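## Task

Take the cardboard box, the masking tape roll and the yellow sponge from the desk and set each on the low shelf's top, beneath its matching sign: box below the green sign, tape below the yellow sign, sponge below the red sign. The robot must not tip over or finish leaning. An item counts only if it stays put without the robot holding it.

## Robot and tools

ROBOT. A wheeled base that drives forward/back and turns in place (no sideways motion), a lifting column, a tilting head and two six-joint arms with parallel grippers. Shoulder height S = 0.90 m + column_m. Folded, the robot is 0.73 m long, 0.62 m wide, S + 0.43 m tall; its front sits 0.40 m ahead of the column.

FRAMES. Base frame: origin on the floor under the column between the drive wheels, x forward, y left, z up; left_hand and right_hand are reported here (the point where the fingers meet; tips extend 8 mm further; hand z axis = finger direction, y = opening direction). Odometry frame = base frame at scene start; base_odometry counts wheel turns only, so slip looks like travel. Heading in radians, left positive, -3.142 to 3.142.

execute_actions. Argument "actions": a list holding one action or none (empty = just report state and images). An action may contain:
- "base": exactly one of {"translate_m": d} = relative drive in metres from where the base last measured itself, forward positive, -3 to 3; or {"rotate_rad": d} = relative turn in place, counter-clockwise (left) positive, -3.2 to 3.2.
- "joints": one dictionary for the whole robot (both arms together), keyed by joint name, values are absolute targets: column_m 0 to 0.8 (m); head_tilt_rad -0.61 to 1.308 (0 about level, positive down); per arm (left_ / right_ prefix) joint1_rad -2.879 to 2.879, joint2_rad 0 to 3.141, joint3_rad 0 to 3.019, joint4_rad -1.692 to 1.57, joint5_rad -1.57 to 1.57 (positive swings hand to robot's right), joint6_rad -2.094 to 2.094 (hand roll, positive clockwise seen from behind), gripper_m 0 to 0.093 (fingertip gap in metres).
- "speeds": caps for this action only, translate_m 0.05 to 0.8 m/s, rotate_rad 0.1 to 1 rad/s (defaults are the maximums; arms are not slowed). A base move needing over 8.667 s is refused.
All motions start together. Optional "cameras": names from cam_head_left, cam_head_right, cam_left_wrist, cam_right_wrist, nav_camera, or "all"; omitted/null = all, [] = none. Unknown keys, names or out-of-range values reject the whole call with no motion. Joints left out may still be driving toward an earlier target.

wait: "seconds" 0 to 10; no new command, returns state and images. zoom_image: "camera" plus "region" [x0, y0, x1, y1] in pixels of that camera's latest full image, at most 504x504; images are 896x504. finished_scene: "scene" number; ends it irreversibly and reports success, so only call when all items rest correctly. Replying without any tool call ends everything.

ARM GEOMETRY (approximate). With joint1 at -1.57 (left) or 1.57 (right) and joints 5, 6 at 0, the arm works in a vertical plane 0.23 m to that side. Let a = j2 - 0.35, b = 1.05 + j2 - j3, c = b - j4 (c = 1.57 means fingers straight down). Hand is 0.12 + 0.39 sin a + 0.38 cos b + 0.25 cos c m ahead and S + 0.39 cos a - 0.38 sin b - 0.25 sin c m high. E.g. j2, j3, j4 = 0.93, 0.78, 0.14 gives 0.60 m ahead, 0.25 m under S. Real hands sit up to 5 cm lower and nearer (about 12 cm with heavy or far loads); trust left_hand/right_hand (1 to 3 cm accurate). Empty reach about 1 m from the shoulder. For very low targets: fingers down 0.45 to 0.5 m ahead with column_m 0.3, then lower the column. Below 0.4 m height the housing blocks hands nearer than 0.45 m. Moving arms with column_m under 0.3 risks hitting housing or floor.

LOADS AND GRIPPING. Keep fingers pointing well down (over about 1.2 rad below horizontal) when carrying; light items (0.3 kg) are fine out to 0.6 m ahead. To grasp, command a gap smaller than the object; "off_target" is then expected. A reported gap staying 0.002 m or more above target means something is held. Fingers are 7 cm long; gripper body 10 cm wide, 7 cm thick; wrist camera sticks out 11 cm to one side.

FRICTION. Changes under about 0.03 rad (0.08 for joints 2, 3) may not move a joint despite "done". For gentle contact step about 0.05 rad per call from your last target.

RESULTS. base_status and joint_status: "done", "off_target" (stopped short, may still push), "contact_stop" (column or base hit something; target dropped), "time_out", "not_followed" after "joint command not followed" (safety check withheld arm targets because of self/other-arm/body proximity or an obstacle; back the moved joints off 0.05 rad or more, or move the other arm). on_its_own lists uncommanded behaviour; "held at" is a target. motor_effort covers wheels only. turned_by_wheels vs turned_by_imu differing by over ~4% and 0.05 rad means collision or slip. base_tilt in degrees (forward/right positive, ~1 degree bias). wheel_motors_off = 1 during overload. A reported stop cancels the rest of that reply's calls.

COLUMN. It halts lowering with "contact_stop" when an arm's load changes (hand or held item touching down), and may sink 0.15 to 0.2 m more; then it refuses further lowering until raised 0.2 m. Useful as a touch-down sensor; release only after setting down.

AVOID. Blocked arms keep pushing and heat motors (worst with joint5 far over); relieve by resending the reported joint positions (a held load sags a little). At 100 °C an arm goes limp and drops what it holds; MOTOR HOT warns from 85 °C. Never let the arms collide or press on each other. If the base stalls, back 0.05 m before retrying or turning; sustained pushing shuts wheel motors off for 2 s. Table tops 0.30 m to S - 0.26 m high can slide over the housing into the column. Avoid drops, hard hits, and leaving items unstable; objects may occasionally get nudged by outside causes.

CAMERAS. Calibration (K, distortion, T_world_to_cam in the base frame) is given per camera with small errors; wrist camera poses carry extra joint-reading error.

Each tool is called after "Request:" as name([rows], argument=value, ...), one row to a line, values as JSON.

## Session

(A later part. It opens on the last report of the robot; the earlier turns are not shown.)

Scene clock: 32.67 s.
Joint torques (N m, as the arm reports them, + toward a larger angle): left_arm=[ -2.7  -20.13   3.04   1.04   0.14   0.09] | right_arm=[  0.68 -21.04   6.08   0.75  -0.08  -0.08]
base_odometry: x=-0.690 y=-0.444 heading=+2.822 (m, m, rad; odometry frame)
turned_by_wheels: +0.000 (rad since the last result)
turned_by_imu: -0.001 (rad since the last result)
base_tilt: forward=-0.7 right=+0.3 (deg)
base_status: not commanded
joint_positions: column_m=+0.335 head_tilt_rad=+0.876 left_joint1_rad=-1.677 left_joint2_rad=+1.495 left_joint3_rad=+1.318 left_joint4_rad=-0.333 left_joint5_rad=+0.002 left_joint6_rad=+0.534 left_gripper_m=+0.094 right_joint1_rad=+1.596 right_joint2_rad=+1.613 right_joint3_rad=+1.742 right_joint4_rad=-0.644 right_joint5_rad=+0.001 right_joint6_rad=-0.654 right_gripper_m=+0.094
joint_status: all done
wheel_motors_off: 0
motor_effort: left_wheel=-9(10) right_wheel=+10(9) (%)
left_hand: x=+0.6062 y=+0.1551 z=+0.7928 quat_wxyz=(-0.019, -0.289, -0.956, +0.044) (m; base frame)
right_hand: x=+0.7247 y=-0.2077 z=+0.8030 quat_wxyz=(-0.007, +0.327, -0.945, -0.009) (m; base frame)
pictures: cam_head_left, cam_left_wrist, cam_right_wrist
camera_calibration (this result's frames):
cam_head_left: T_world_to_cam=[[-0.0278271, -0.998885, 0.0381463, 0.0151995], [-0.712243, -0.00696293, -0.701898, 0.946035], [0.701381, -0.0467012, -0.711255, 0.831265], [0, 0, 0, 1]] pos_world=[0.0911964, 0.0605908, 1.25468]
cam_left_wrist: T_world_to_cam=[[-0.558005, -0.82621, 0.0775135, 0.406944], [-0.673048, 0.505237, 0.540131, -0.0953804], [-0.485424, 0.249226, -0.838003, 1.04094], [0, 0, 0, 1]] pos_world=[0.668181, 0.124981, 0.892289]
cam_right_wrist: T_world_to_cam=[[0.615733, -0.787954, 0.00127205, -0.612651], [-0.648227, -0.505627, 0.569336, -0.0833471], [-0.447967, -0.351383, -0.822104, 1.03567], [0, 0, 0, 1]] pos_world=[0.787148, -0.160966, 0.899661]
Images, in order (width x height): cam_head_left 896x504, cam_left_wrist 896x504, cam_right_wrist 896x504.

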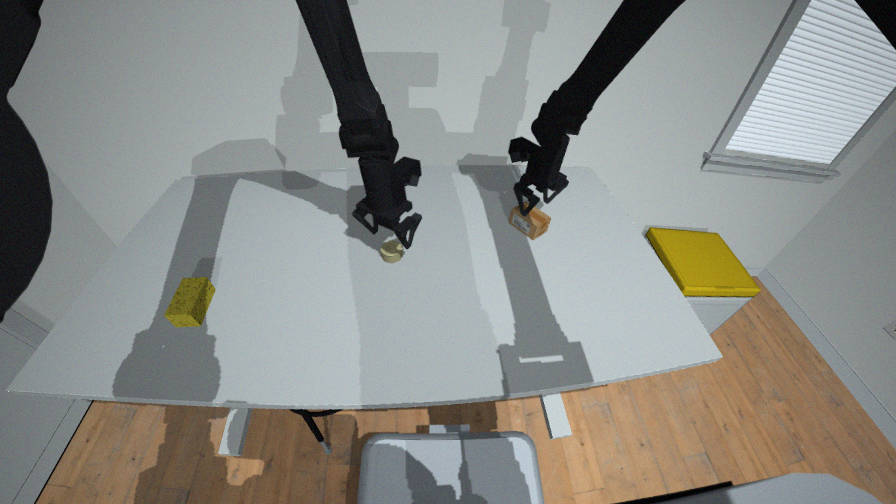

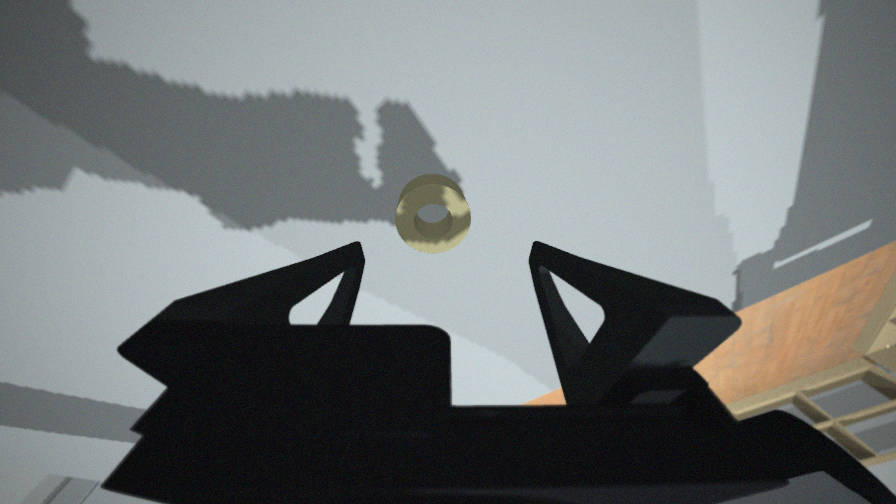

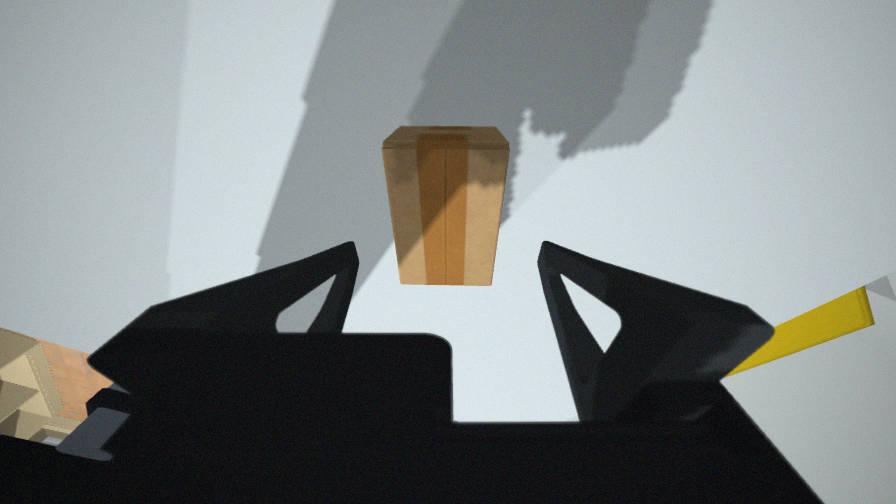

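Request:
execute_actions([
  {"joints":{"column_m":0.292,"left_gripper_m":0.076,"right_gripper_m":0.078}},
], cameras=["cam_left_wrist","cam_right_wrist"])

Scene clock: 34.23 s.
Joint torques (N m, as the arm reports them, + toward a larger angle): left_arm=[ -2.66 -18.87   2.96   1.15   0.07   0.02] | right_arm=[  0.97 -20.71   6.12   0.76  -0.09  -0.08]
base_odometry: x=-0.690 y=-0.444 heading=+2.822 (m, m, rad; odometry frame)
turned_by_wheels: +0.000 (rad since the last result)
turned_by_imu: +0.000 (rad since the last result)
base_tilt: forward=-0.7 right=+0.2 (deg)
base_status: not commanded
joint_positions: column_m=+0.292 head_tilt_rad=+0.876 left_joint1_rad=-1.677 left_joint2_rad=+1.495 left_joint3_rad=+1.318 left_joint4_rad=-0.333 left_joint5_rad=+0.002 left_joint6_rad=+0.534 left_gripper_m=+0.076 right_joint1_rad=+1.596 right_joint2_rad=+1.613 right_joint3_rad=+1.742 right_joint4_rad=-0.644 right_joint5_rad=+0.001 right_joint6_rad=-0.654 right_gripper_m=+0.078
joint_status: all done
wheel_motors_off: 0
motor_effort: left_wheel=-9(10) right_wheel=+10(10) (%)
left_hand: x=+0.6062 y=+0.1551 z=+0.7498 quat_wxyz=(-0.019, -0.289, -0.956, +0.044) (m; base frame)
right_hand: x=+0.7247 y=-0.2077 z=+0.7600 quat_wxyz=(-0.007, +0.327, -0.945, -0.009) (m; base frame)
pictures: cam_left_wrist, cam_right_wrist
camera_calibration (this result's frames):
cam_left_wrist: T_world_to_cam=[[-0.558005, -0.82621, 0.0775135, 0.410279], [-0.673048, 0.505237, 0.540131, -0.0721416], [-0.485424, 0.249226, -0.838003, 1.00489], [0, 0, 0, 1]] pos_world=[0.668181, 0.124981, 0.849265]
cam_right_wrist: T_world_to_cam=[[0.615733, -0.787954, 0.00127205, -0.612596], [-0.648227, -0.505627, 0.569336, -0.0588518], [-0.447967, -0.351383, -0.822104, 1.0003], [0, 0, 0, 1]] pos_world=[0.787148, -0.160966, 0.856637]
Images, in order (width x height): cam_left_wrist 896x504, cam_right_wrist 896x504.

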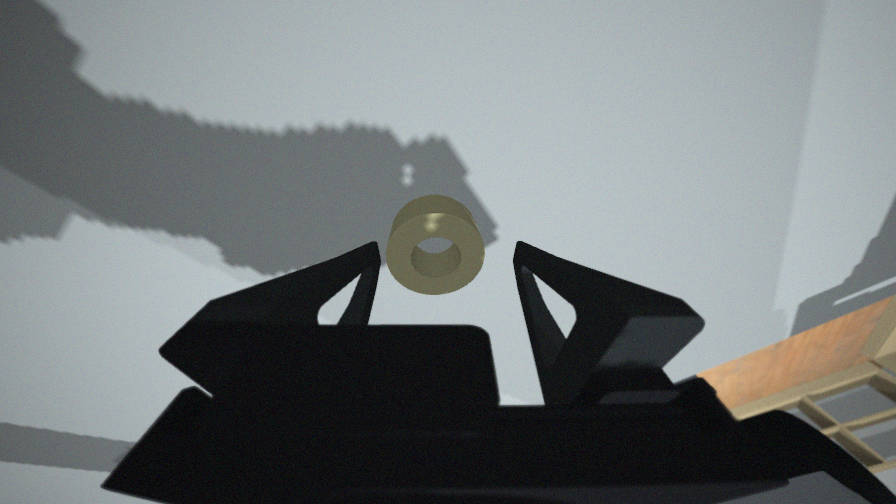

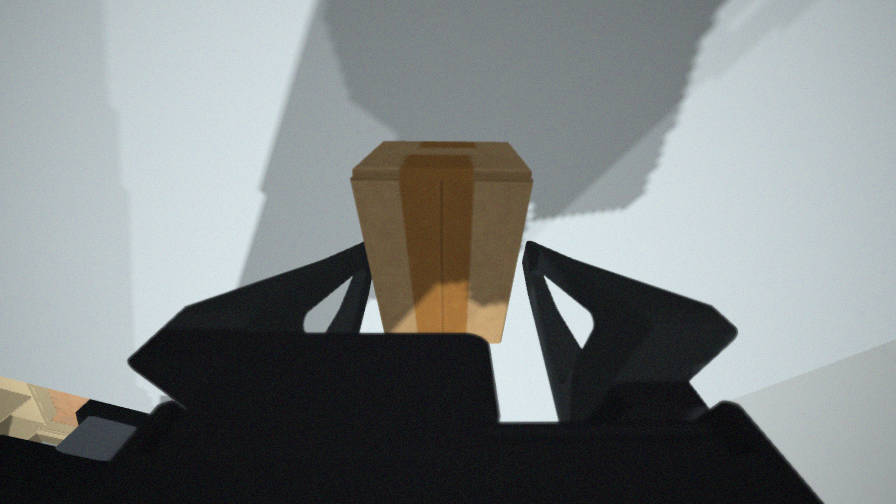

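Request:
execute_actions([
  {"joints":{"column_m":0.286,"left_gripper_m":0.066,"right_gripper_m":0.070}},
], cameras=["cam_left_wrist","cam_right_wrist"])

Scene clock: 35.43 s.
Joint torques (N m, as the arm reports them, + toward a larger angle): left_arm=[ -3.38 -19.71   3.09   1.14   0.15   0.07] | right_arm=[  0.84 -20.7    6.34   0.73  -0.07  -0.09]
base_odometry: x=-0.690 y=-0.444 heading=+2.822 (m, m, rad; odometry frame)
turned_by_wheels: +0.000 (rad since the last result)
turned_by_imu: +0.000 (rad since the last result)
base_tilt: forward=-0.6 right=+0.3 (deg)
base_status: not commanded
joint_positions: column_m=+0.286 head_tilt_rad=+0.876 left_joint1_rad=-1.677 left_joint2_rad=+1.495 left_joint3_rad=+1.318 left_joint4_rad=-0.333 left_joint5_rad=+0.002 left_joint6_rad=+0.534 left_gripper_m=+0.066 right_joint1_rad=+1.596 right_joint2_rad=+1.614 right_joint3_rad=+1.742 right_joint4_rad=-0.644 right_joint5_rad=+0.001 right_joint6_rad=-0.654 right_gripper_m=+0.070
joint_status: all done
wheel_motors_off: 0
motor_effort: left_wheel=-10(10) right_wheel=+11(12) (%)
left_hand: x=+0.6062 y=+0.1551 z=+0.7438 quat_wxyz=(-0.019, -0.289, -0.956, +0.044) (m; base frame)
right_hand: x=+0.7245 y=-0.2077 z=+0.7538 quat_wxyz=(-0.007, +0.327, -0.945, -0.009) (m; base frame)
pictures: cam_left_wrist, cam_right_wrist
camera_calibration (this result's frames):
cam_left_wrist: T_world_to_cam=[[-0.558005, -0.82621, 0.0775135, 0.410742], [-0.673048, 0.505237, 0.540131, -0.0689143], [-0.485424, 0.249226, -0.838003, 0.999883], [0, 0, 0, 1]] pos_world=[0.668181, 0.124981, 0.84329]
cam_right_wrist: T_world_to_cam=[[0.61574, -0.787949, 0.00104109, -0.612314], [-0.648006, -0.505629, 0.569585, -0.0557748], [-0.448277, -0.351391, -0.821932, 0.99522], [0, 0, 0, 1]] pos_world=[0.787018, -0.160962, 0.850409]
Images, in order (width x height): cam_left_wrist 896x504, cam_right_wrist 896x504.

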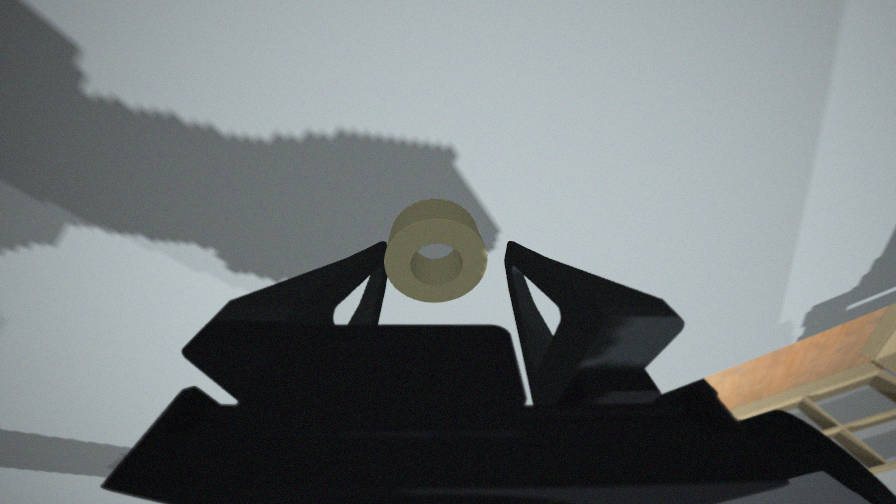

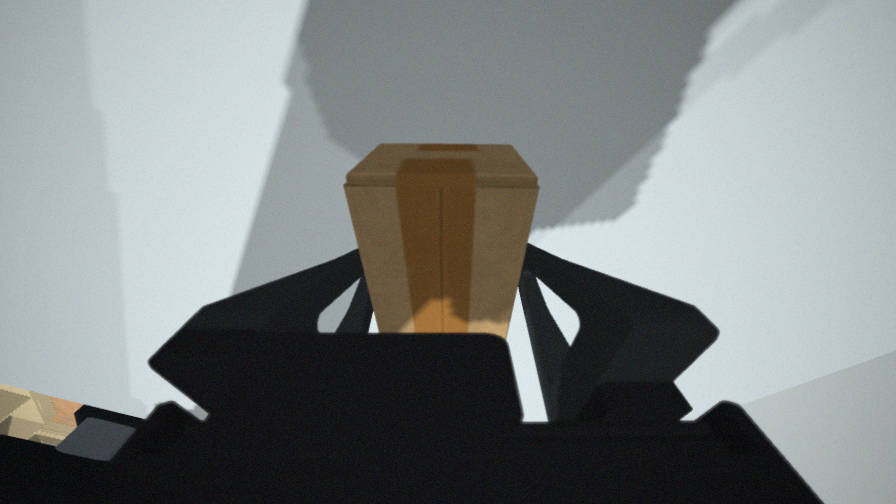

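Request:
execute_actions([
  {"joints":{"left_gripper_m":0.03,"right_gripper_m":0.04}},
], cameras=["cam_left_wrist","cam_right_wrist","cam_head_left","cam_head_right"])

Scene clock: 36.07 s.
Joint torques (N m, as the arm reports them, + toward a larger angle): left_arm=[ -2.69 -18.82   2.98   1.06   0.15   0.07] | right_arm=[  1.27 -21.5    6.13   0.74  -0.09  -0.1 ]
base_odometry: x=-0.690 y=-0.444 heading=+2.822 (m, m, rad; odometry frame)
turned_by_wheels: +0.000 (rad since the last result)
turned_by_imu: +0.000 (rad since the last result)
base_tilt: forward=-0.7 right=+0.3 (deg)
base_status: not commanded
joint_positions: column_m=+0.286 head_tilt_rad=+0.876 left_joint1_rad=-1.677 left_joint2_rad=+1.495 left_joint3_rad=+1.318 left_joint4_rad=-0.333 left_joint5_rad=+0.002 left_joint6_rad=+0.534 left_gripper_m=+0.048 right_joint1_rad=+1.596 right_joint2_rad=+1.614 right_joint3_rad=+1.742 right_joint4_rad=-0.644 right_joint5_rad=+0.001 right_joint6_rad=-0.654 right_gripper_m=+0.059
joint_status: left_gripper_m off_target (ended at +0.048, target +0.030); right_gripper_m off_target (ended at +0.059, target +0.040)
wheel_motors_off: 0
motor_effort: left_wheel=-11(10) right_wheel=+10(12) (%)
left_hand: x=+0.6062 y=+0.1551 z=+0.7438 quat_wxyz=(-0.019, -0.289, -0.956, +0.044) (m; base frame)
right_hand: x=+0.7245 y=-0.2077 z=+0.7538 quat_wxyz=(-0.007, +0.327, -0.945, -0.009) (m; base frame)
pictures: cam_head_left, cam_head_right, cam_left_wrist, cam_right_wrist
camera_calibration (this result's frames):
cam_head_left: T_world_to_cam=[[-0.0278271, -0.998885, 0.0381463, 0.0170687], [-0.712243, -0.00696293, -0.701898, 0.911643], [0.701381, -0.0467012, -0.711255, 0.796414], [0, 0, 0, 1]] pos_world=[0.0911964, 0.0605908, 1.20568]
cam_head_right: T_world_to_cam=[[-0.0416625, -0.998184, 0.0435163, -0.103139], [-0.710113, -0.00105612, -0.704087, 0.917153], [0.702854, -0.0602355, -0.708779, 0.795899], [0, 0, 0, 1]] pos_world=[0.0875837, -0.0540415, 1.21436]
cam_left_wrist: T_world_to_cam=[[-0.558005, -0.82621, 0.0775135, 0.410742], [-0.673048, 0.505237, 0.540131, -0.0689143], [-0.485424, 0.249226, -0.838003, 0.999883], [0, 0, 0, 1]] pos_world=[0.668181, 0.124981, 0.84329]
cam_right_wrist: T_world_to_cam=[[0.616043, -0.787712, 0.000744974, -0.612209], [-0.647813, -0.506094, 0.569391, -0.055833], [-0.44814, -0.351252, -0.822066, 0.995274], [0, 0, 0, 1]] pos_world=[0.786999, -0.160909, 0.850428]
Images, in order (width x height): cam_head_left 896x504, cam_head_right 896x504, cam_left_wrist 896x504, cam_right_wrist 896x504.

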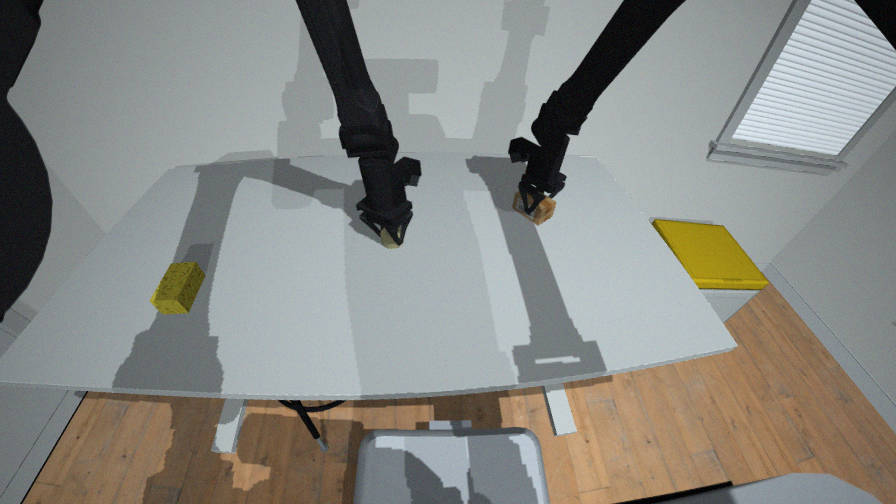

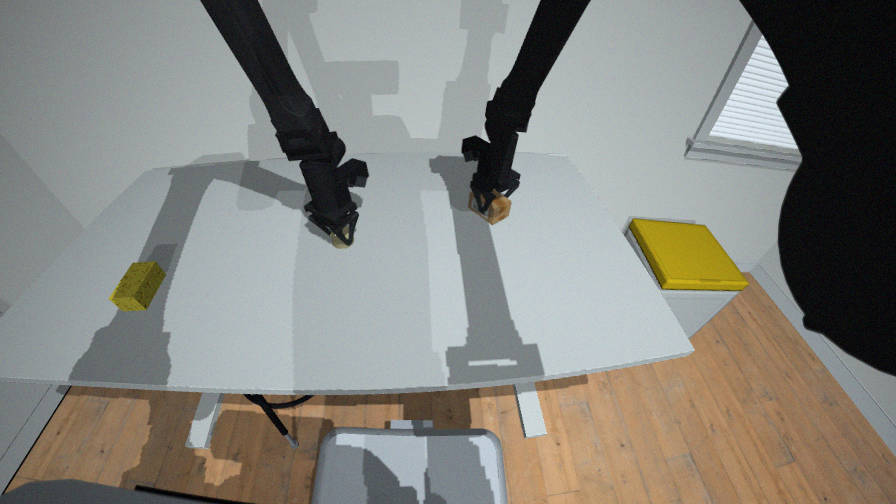

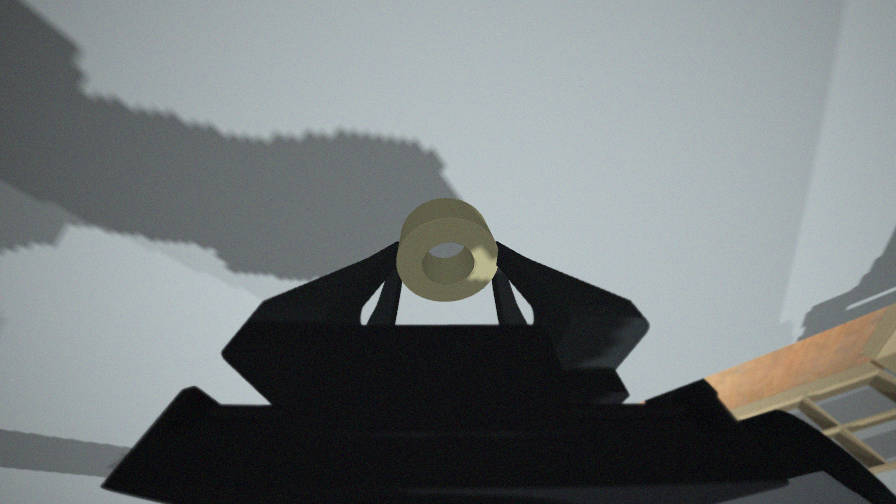

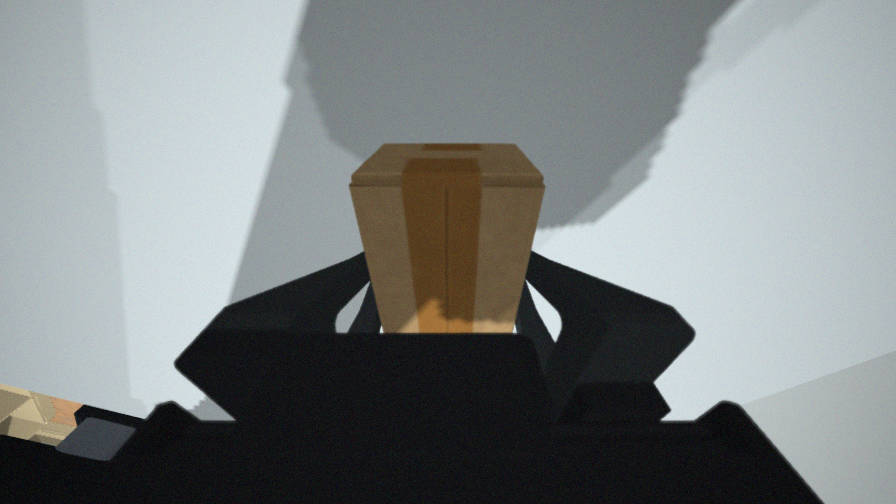

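Request:
zoom_image(camera="cam_head_right", region=[95, 250, 185, 322])

Request:
zoom_image(camera="cam_head_left", region=[135, 250, 225, 322])

Region (95, 250, 185, 322) of cam_head_right's 896x504 image, scaled by 5.600, with more detail than that image has; it fills the top 403 rows of this view, and the rest is white.

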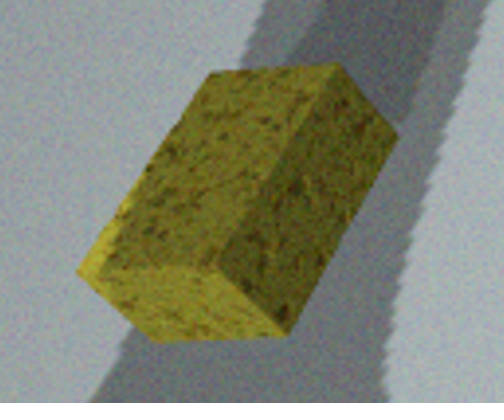

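Region (135, 250, 225, 322) of cam_head_left's 896x504 image, scaled by 5.600, with more detail than that image has; it fills the top 403 rows of this view, and the rest is white.

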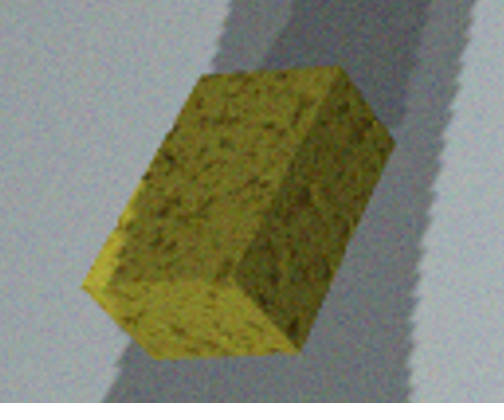

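Request:
execute_actions([
  {"joints":{"column_m":0.322}},
], cameras=["cam_left_wrist","cam_right_wrist"])

Request:
execute_actions([
  {"base":{"rotate_rad":0.66},"joints":{"column_m":0.375,"left_joint1_rad":-1.60,"left_joint2_rad":1.664,"left_joint3_rad":1.734,"left_joint4_rad":-0.598}},
], cameras=["cam_left_wrist","cam_right_wrist","cam_head_left","cam_head_right"])

Scene clock: 39.20 s.
Joint torques (N m, as the arm reports them, + toward a larger angle): left_arm=[ -3.25 -19.8    3.07   1.12   0.11   0.08] | right_arm=[  1.09 -21.75   6.07   0.7   -0.08  -0.09]
base_odometry: x=-0.690 y=-0.444 heading=+2.822 (m, m, rad; odometry frame)
turned_by_wheels: +0.000 (rad since the last result)
turned_by_imu: -0.001 (rad since the last result)
base_tilt: forward=-0.7 right=+0.3 (deg)
base_status: not commanded
joint_positions: column_m=+0.322 head_tilt_rad=+0.876 left_joint1_rad=-1.677 left_joint2_rad=+1.495 left_joint3_rad=+1.318 left_joint4_rad=-0.333 left_joint5_rad=+0.002 left_joint6_rad=+0.534 left_gripper_m=+0.048 right_joint1_rad=+1.596 right_joint2_rad=+1.618 right_joint3_rad=+1.742 right_joint4_rad=-0.644 right_joint5_rad=+0.001 right_joint6_rad=-0.654 right_gripper_m=+0.059
joint_status: all done
wheel_motors_off: 0
motor_effort: left_wheel=-10(10) right_wheel=+11(11) (%)
left_hand: x=+0.6057 y=+0.1551 z=+0.7796 quat_wxyz=(-0.019, -0.289, -0.956, +0.044) (m; base frame)
right_hand: x=+0.7225 y=-0.2076 z=+0.7869 quat_wxyz=(-0.005, +0.327, -0.945, -0.010) (m; base frame)
pictures: cam_left_wrist, cam_right_wrist
camera_calibration (this result's frames):
cam_left_wrist: T_world_to_cam=[[-0.558004, -0.826174, 0.0779034, 0.407413], [-0.672603, 0.505262, 0.540662, -0.0892498], [-0.486043, 0.249294, -0.837625, 1.02971], [0, 0, 0, 1]] pos_world=[0.667793, 0.124987, 0.879029]
cam_right_wrist: T_world_to_cam=[[0.61612, -0.78765, -0.00202823, -0.608836], [-0.64515, -0.506126, 0.57238, -0.0802635], [-0.451861, -0.351346, -0.819986, 1.02267], [0, 0, 0, 1]] pos_world=[0.78544, -0.160862, 0.883283]
Images, in order (width x height): cam_left_wrist 896x504, cam_right_wrist 896x504.

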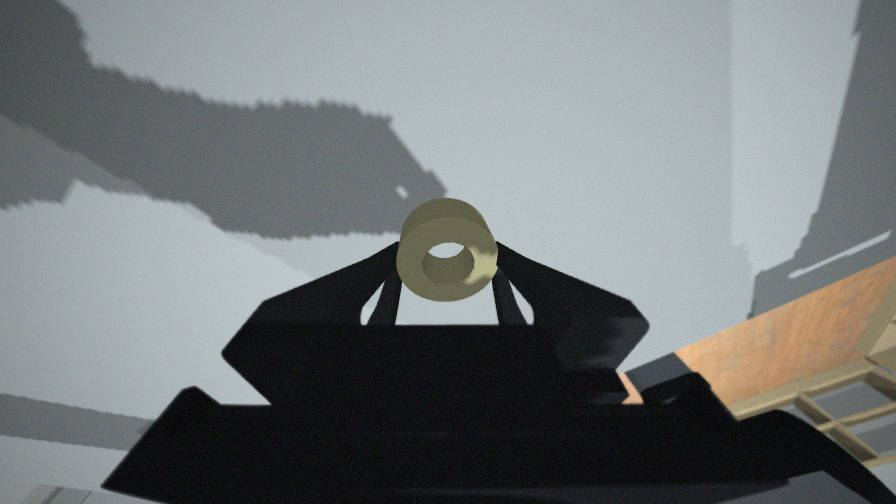

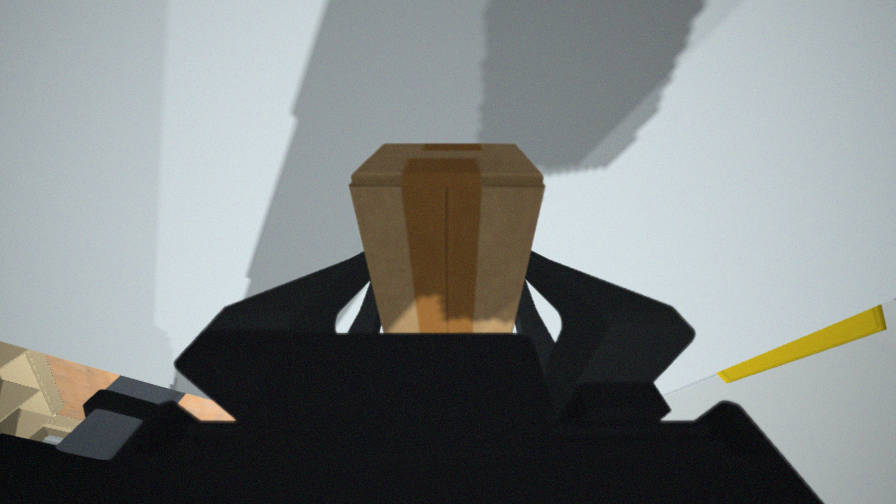

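Scene clock: 41.37 s.
Joint torques (N m, as the arm reports them, + toward a larger angle): left_arm=[ -2.88 -23.08   5.27   0.06   0.09   0.08] | right_arm=[  0.12 -21.66   5.95   0.79  -0.08  -0.07]
base_odometry: x=-0.690 y=-0.444 heading=-2.802 (m, m, rad; odometry frame)
turned_by_wheels: +0.659 (rad since the last result)
turned_by_imu: +0.648 (rad since the last result)
base_tilt: forward=-0.7 right=+0.2 (deg)
base_status: done
joint_positions: column_m=+0.375 head_tilt_rad=+0.876 left_joint1_rad=-1.592 left_joint2_rad=+1.653 left_joint3_rad=+1.733 left_joint4_rad=-0.586 left_joint5_rad=+0.001 left_joint6_rad=+0.536 left_gripper_m=+0.048 right_joint1_rad=+1.604 right_joint2_rad=+1.619 right_joint3_rad=+1.742 right_joint4_rad=-0.644 right_joint5_rad=+0.001 right_joint6_rad=-0.654 right_gripper_m=+0.059
joint_status: all done
wheel_motors_off: 0
motor_effort: left_wheel=-6(35) right_wheel=+5(35) (%)
left_hand: x=+0.7164 y=+0.2091 z=+0.8173 quat_wxyz=(-0.011, -0.270, -0.963, +0.007) (m; base frame)
right_hand: x=+0.7221 y=-0.2026 z=+0.8396 quat_wxyz=(-0.006, +0.329, -0.944, -0.013) (m; base frame)
pictures: cam_head_left, cam_head_right, cam_left_wrist, cam_right_wrist
camera_calibration (this result's frames):
cam_head_left: T_world_to_cam=[[-0.0278271, -0.998885, 0.0381463, 0.0136771], [-0.712243, -0.00696293, -0.701898, 0.974048], [0.701381, -0.0467012, -0.711255, 0.859651], [0, 0, 0, 1]] pos_world=[0.0911965, 0.0605908, 1.29459]
cam_head_right: T_world_to_cam=[[-0.0416625, -0.998184, 0.0435163, -0.107008], [-0.710113, -0.00105612, -0.704087, 0.979753], [0.702854, -0.0602355, -0.708779, 0.858916], [0, 0, 0, 1]] pos_world=[0.0875837, -0.0540415, 1.30327]
cam_left_wrist: T_world_to_cam=[[-0.524219, -0.851479, 0.0132918, 0.544721], [-0.69431, 0.43639, 0.572273, -0.0583359], [-0.493079, 0.290768, -0.819955, 1.08352], [0, 0, 0, 1]] pos_world=[0.779311, 0.174223, 0.914581]
cam_right_wrist: T_world_to_cam=[[0.618982, -0.78537, -0.00742736, -0.60155], [-0.642859, -0.512051, 0.569681, -0.108701], [-0.451214, -0.347847, -0.821832, 1.06927], [0, 0, 0, 1]] pos_world=[0.784937, -0.156158, 0.936216]
Images, in order (width x height): cam_head_left 896x504, cam_head_right 896x504, cam_left_wrist 896x504, cam_right_wrist 896x504.

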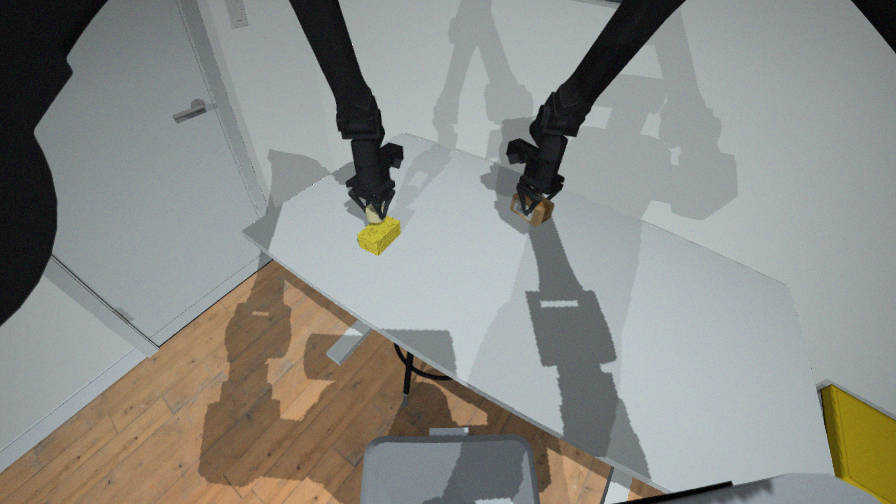

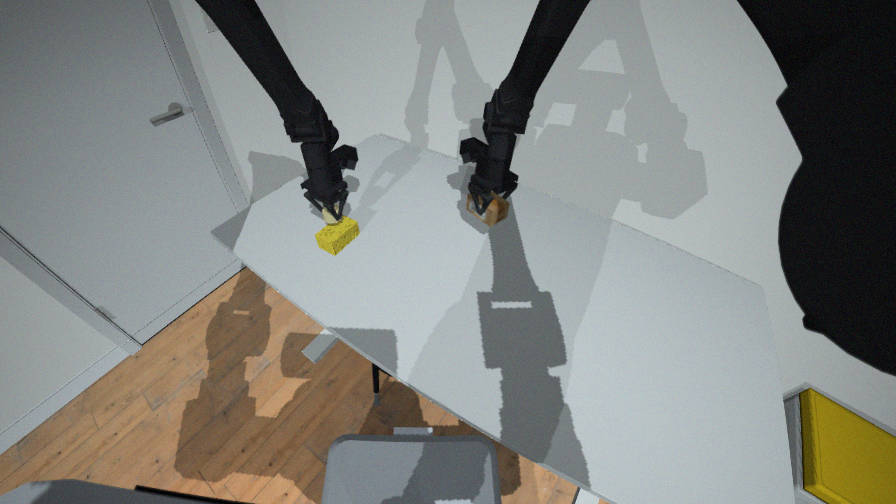

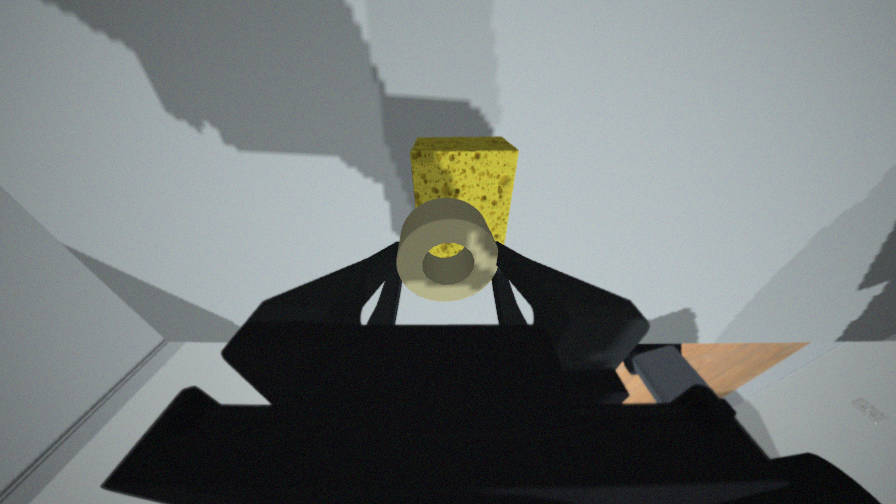

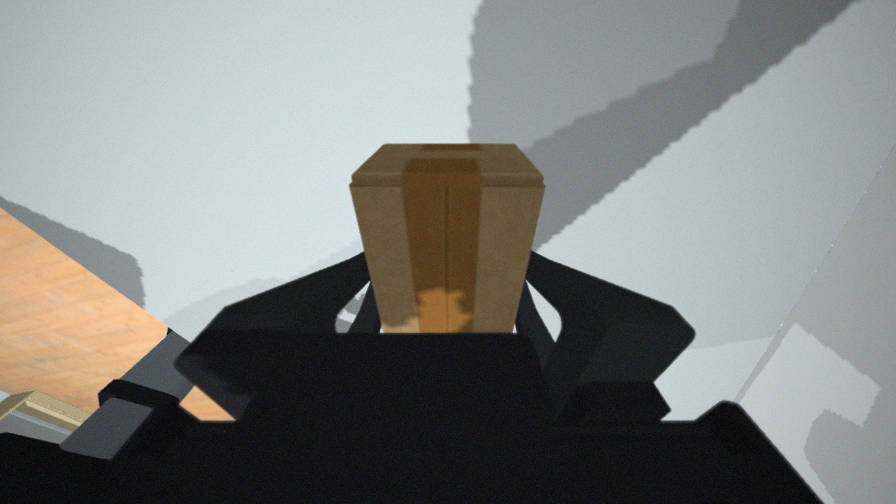

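Request:
zoom_image(camera="cam_left_wrist", region=[370, 120, 550, 310])

Region (370, 120, 550, 310) of cam_left_wrist's 896x504 image, scaled by 2.653, with more detail than that image has; it fills the left 477 columns of this view, and the rest is white.

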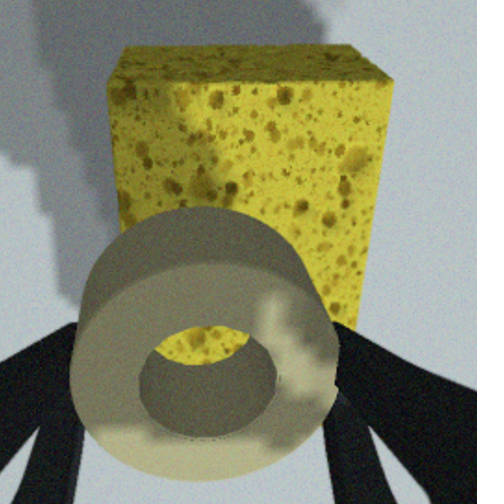

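Request:
execute_actions([
  {"base":{"translate_m":-0.013},"joints":{"column_m":0.354}},
], cameras=["cam_left_wrist","cam_head_left"])

Scene clock: 43.07 s.
Joint torques (N m, as the arm reports them, + toward a larger angle): left_arm=[ -2.71 -22.5    5.42   0.2    0.12   0.05] | right_arm=[  0.86 -22.21   6.32   0.57  -0.08  -0.08]
base_odometry: x=-0.678 y=-0.440 heading=-2.803 (m, m, rad; odometry frame)
turned_by_wheels: +0.000 (rad since the last result)
turned_by_imu: -0.001 (rad since the last result)
base_tilt: forward=-0.8 right=+0.3 (deg)
base_status: done
joint_positions: column_m=+0.354 head_tilt_rad=+0.876 left_joint1_rad=-1.593 left_joint2_rad=+1.654 left_joint3_rad=+1.731 left_joint4_rad=-0.586 left_joint5_rad=+0.001 left_joint6_rad=+0.536 left_gripper_m=+0.048 right_joint1_rad=+1.604 right_joint2_rad=+1.621 right_joint3_rad=+1.739 right_joint4_rad=-0.644 right_joint5_rad=+0.001 right_joint6_rad=-0.654 right_gripper_m=+0.059
joint_status: all done
wheel_motors_off: 0
motor_effort: left_wheel=-4(54) right_wheel=-1(45) (%)
left_hand: x=+0.7148 y=+0.2086 z=+0.7954 quat_wxyz=(-0.010, -0.270, -0.963, +0.008) (m; base frame)
right_hand: x=+0.7202 y=-0.2025 z=+0.8172 quat_wxyz=(-0.004, +0.329, -0.944, -0.013) (m; base frame)
pictures: cam_head_left, cam_left_wrist
camera_calibration (this result's frames):
cam_head_left: T_world_to_cam=[[-0.0278271, -0.998885, 0.0381463, 0.0144747], [-0.712243, -0.00696293, -0.701898, 0.959372], [0.701381, -0.0467012, -0.711255, 0.84478], [0, 0, 0, 1]] pos_world=[0.0911965, 0.0605908, 1.27368]
cam_left_wrist: T_world_to_cam=[[-0.524549, -0.85124, 0.0154262, 0.542173], [-0.69237, 0.437054, 0.574115, -0.0497201], [-0.495452, 0.290471, -0.81863, 1.06565], [0, 0, 0, 1]] pos_world=[0.777951, 0.173709, 0.892556]
Images, in order (width x height): cam_head_left 896x504, cam_left_wrist 896x504.

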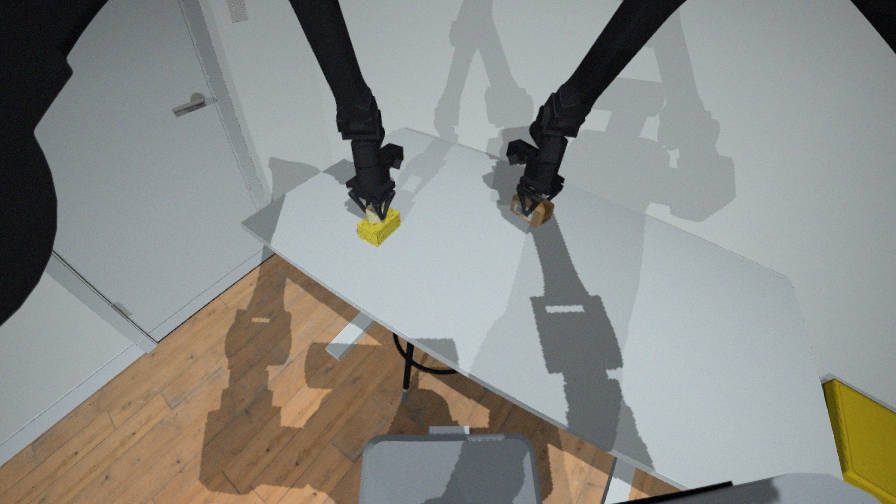

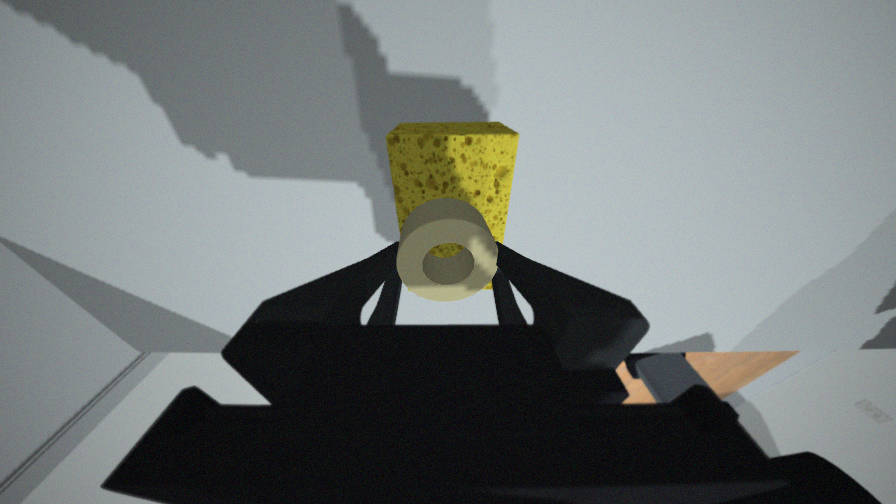

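Request:
zoom_image(camera="cam_left_wrist", region=[370, 110, 550, 310])

Request:
zoom_image(camera="cam_head_left", region=[340, 170, 420, 255])

Region (370, 110, 550, 310) of cam_left_wrist's 896x504 image, scaled by 2.520, with more detail than that image has; it fills the left 454 columns of this view, and the rest is white.

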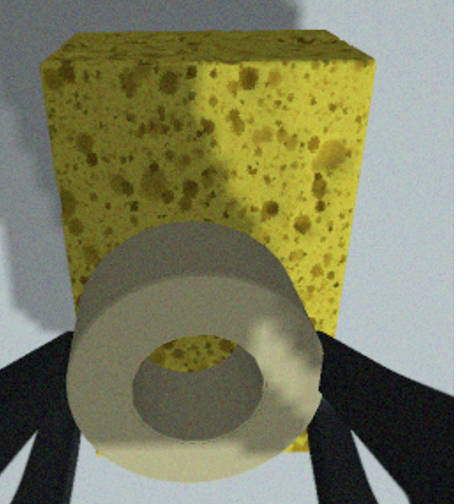

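Region (340, 170, 420, 255) of cam_head_left's 896x504 image, scaled by 5.929, with more detail than that image has; it fills the left 474 columns of this view, and the rest is white.

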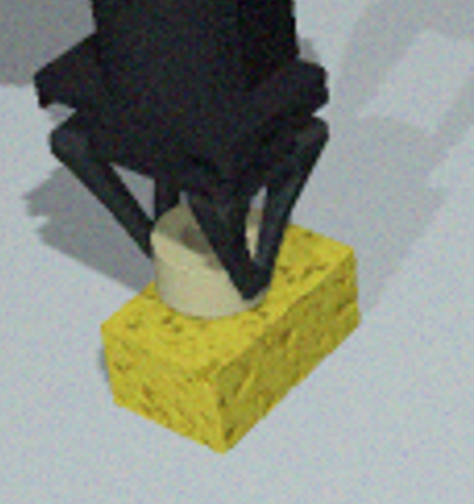

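Request:
execute_actions([
  {"joints":{"column_m":0.352,"left_gripper_m":0.078}},
], cameras=["cam_left_wrist"])

Scene clock: 44.13 s.
Joint torques (N m, as the arm reports them, + toward a larger angle): left_arm=[ -2.87 -22.73   5.25   0.2    0.01   0.06] | right_arm=[  0.67 -22.39   6.22   0.68  -0.1   -0.07]
base_odometry: x=-0.678 y=-0.440 heading=-2.803 (m, m, rad; odometry frame)
turned_by_wheels: +0.000 (rad since the last result)
turned_by_imu: +0.000 (rad since the last result)
base_tilt: forward=-0.7 right=+0.2 (deg)
base_status: not commanded
joint_positions: column_m=+0.352 head_tilt_rad=+0.876 left_joint1_rad=-1.593 left_joint2_rad=+1.655 left_joint3_rad=+1.731 left_joint4_rad=-0.586 left_joint5_rad=+0.001 left_joint6_rad=+0.536 left_gripper_m=+0.078 right_joint1_rad=+1.604 right_joint2_rad=+1.622 right_joint3_rad=+1.739 right_joint4_rad=-0.644 right_joint5_rad=+0.001 right_joint6_rad=-0.654 right_gripper_m=+0.059
joint_status: all done
wheel_motors_off: 0
motor_effort: left_wheel=-6(6) right_wheel=-2(2) (%)
left_hand: x=+0.7144 y=+0.2085 z=+0.7930 quat_wxyz=(-0.009, -0.270, -0.963, +0.008) (m; base frame)
right_hand: x=+0.7197 y=-0.2025 z=+0.8146 quat_wxyz=(-0.003, +0.329, -0.944, -0.014) (m; base frame)
pictures: cam_left_wrist
camera_calibration (this result's frames):
cam_left_wrist: T_world_to_cam=[[-0.524549, -0.851233, 0.0158191, 0.54171], [-0.691925, 0.43706, 0.574646, -0.0492966], [-0.496072, 0.290485, -0.818249, 1.06361], [0, 0, 0, 1]] pos_world=[0.777673, 0.173703, 0.89006]
Images, in order (width x height): cam_left_wrist 896x504.

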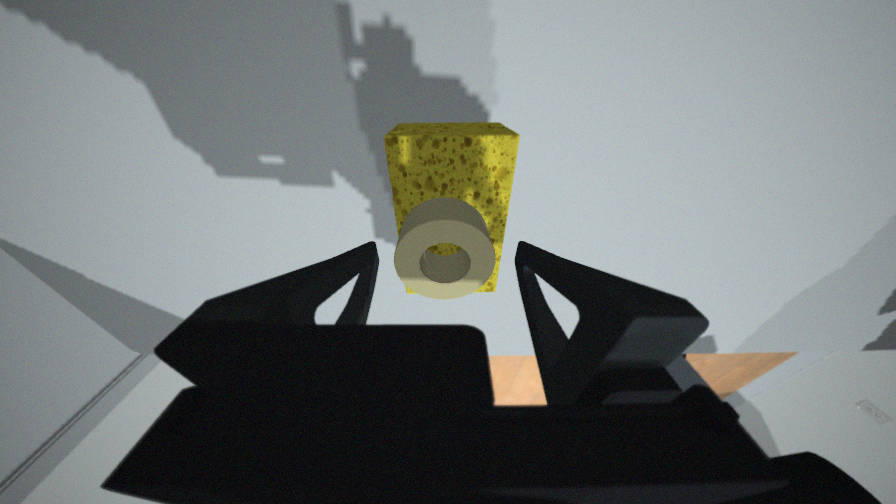

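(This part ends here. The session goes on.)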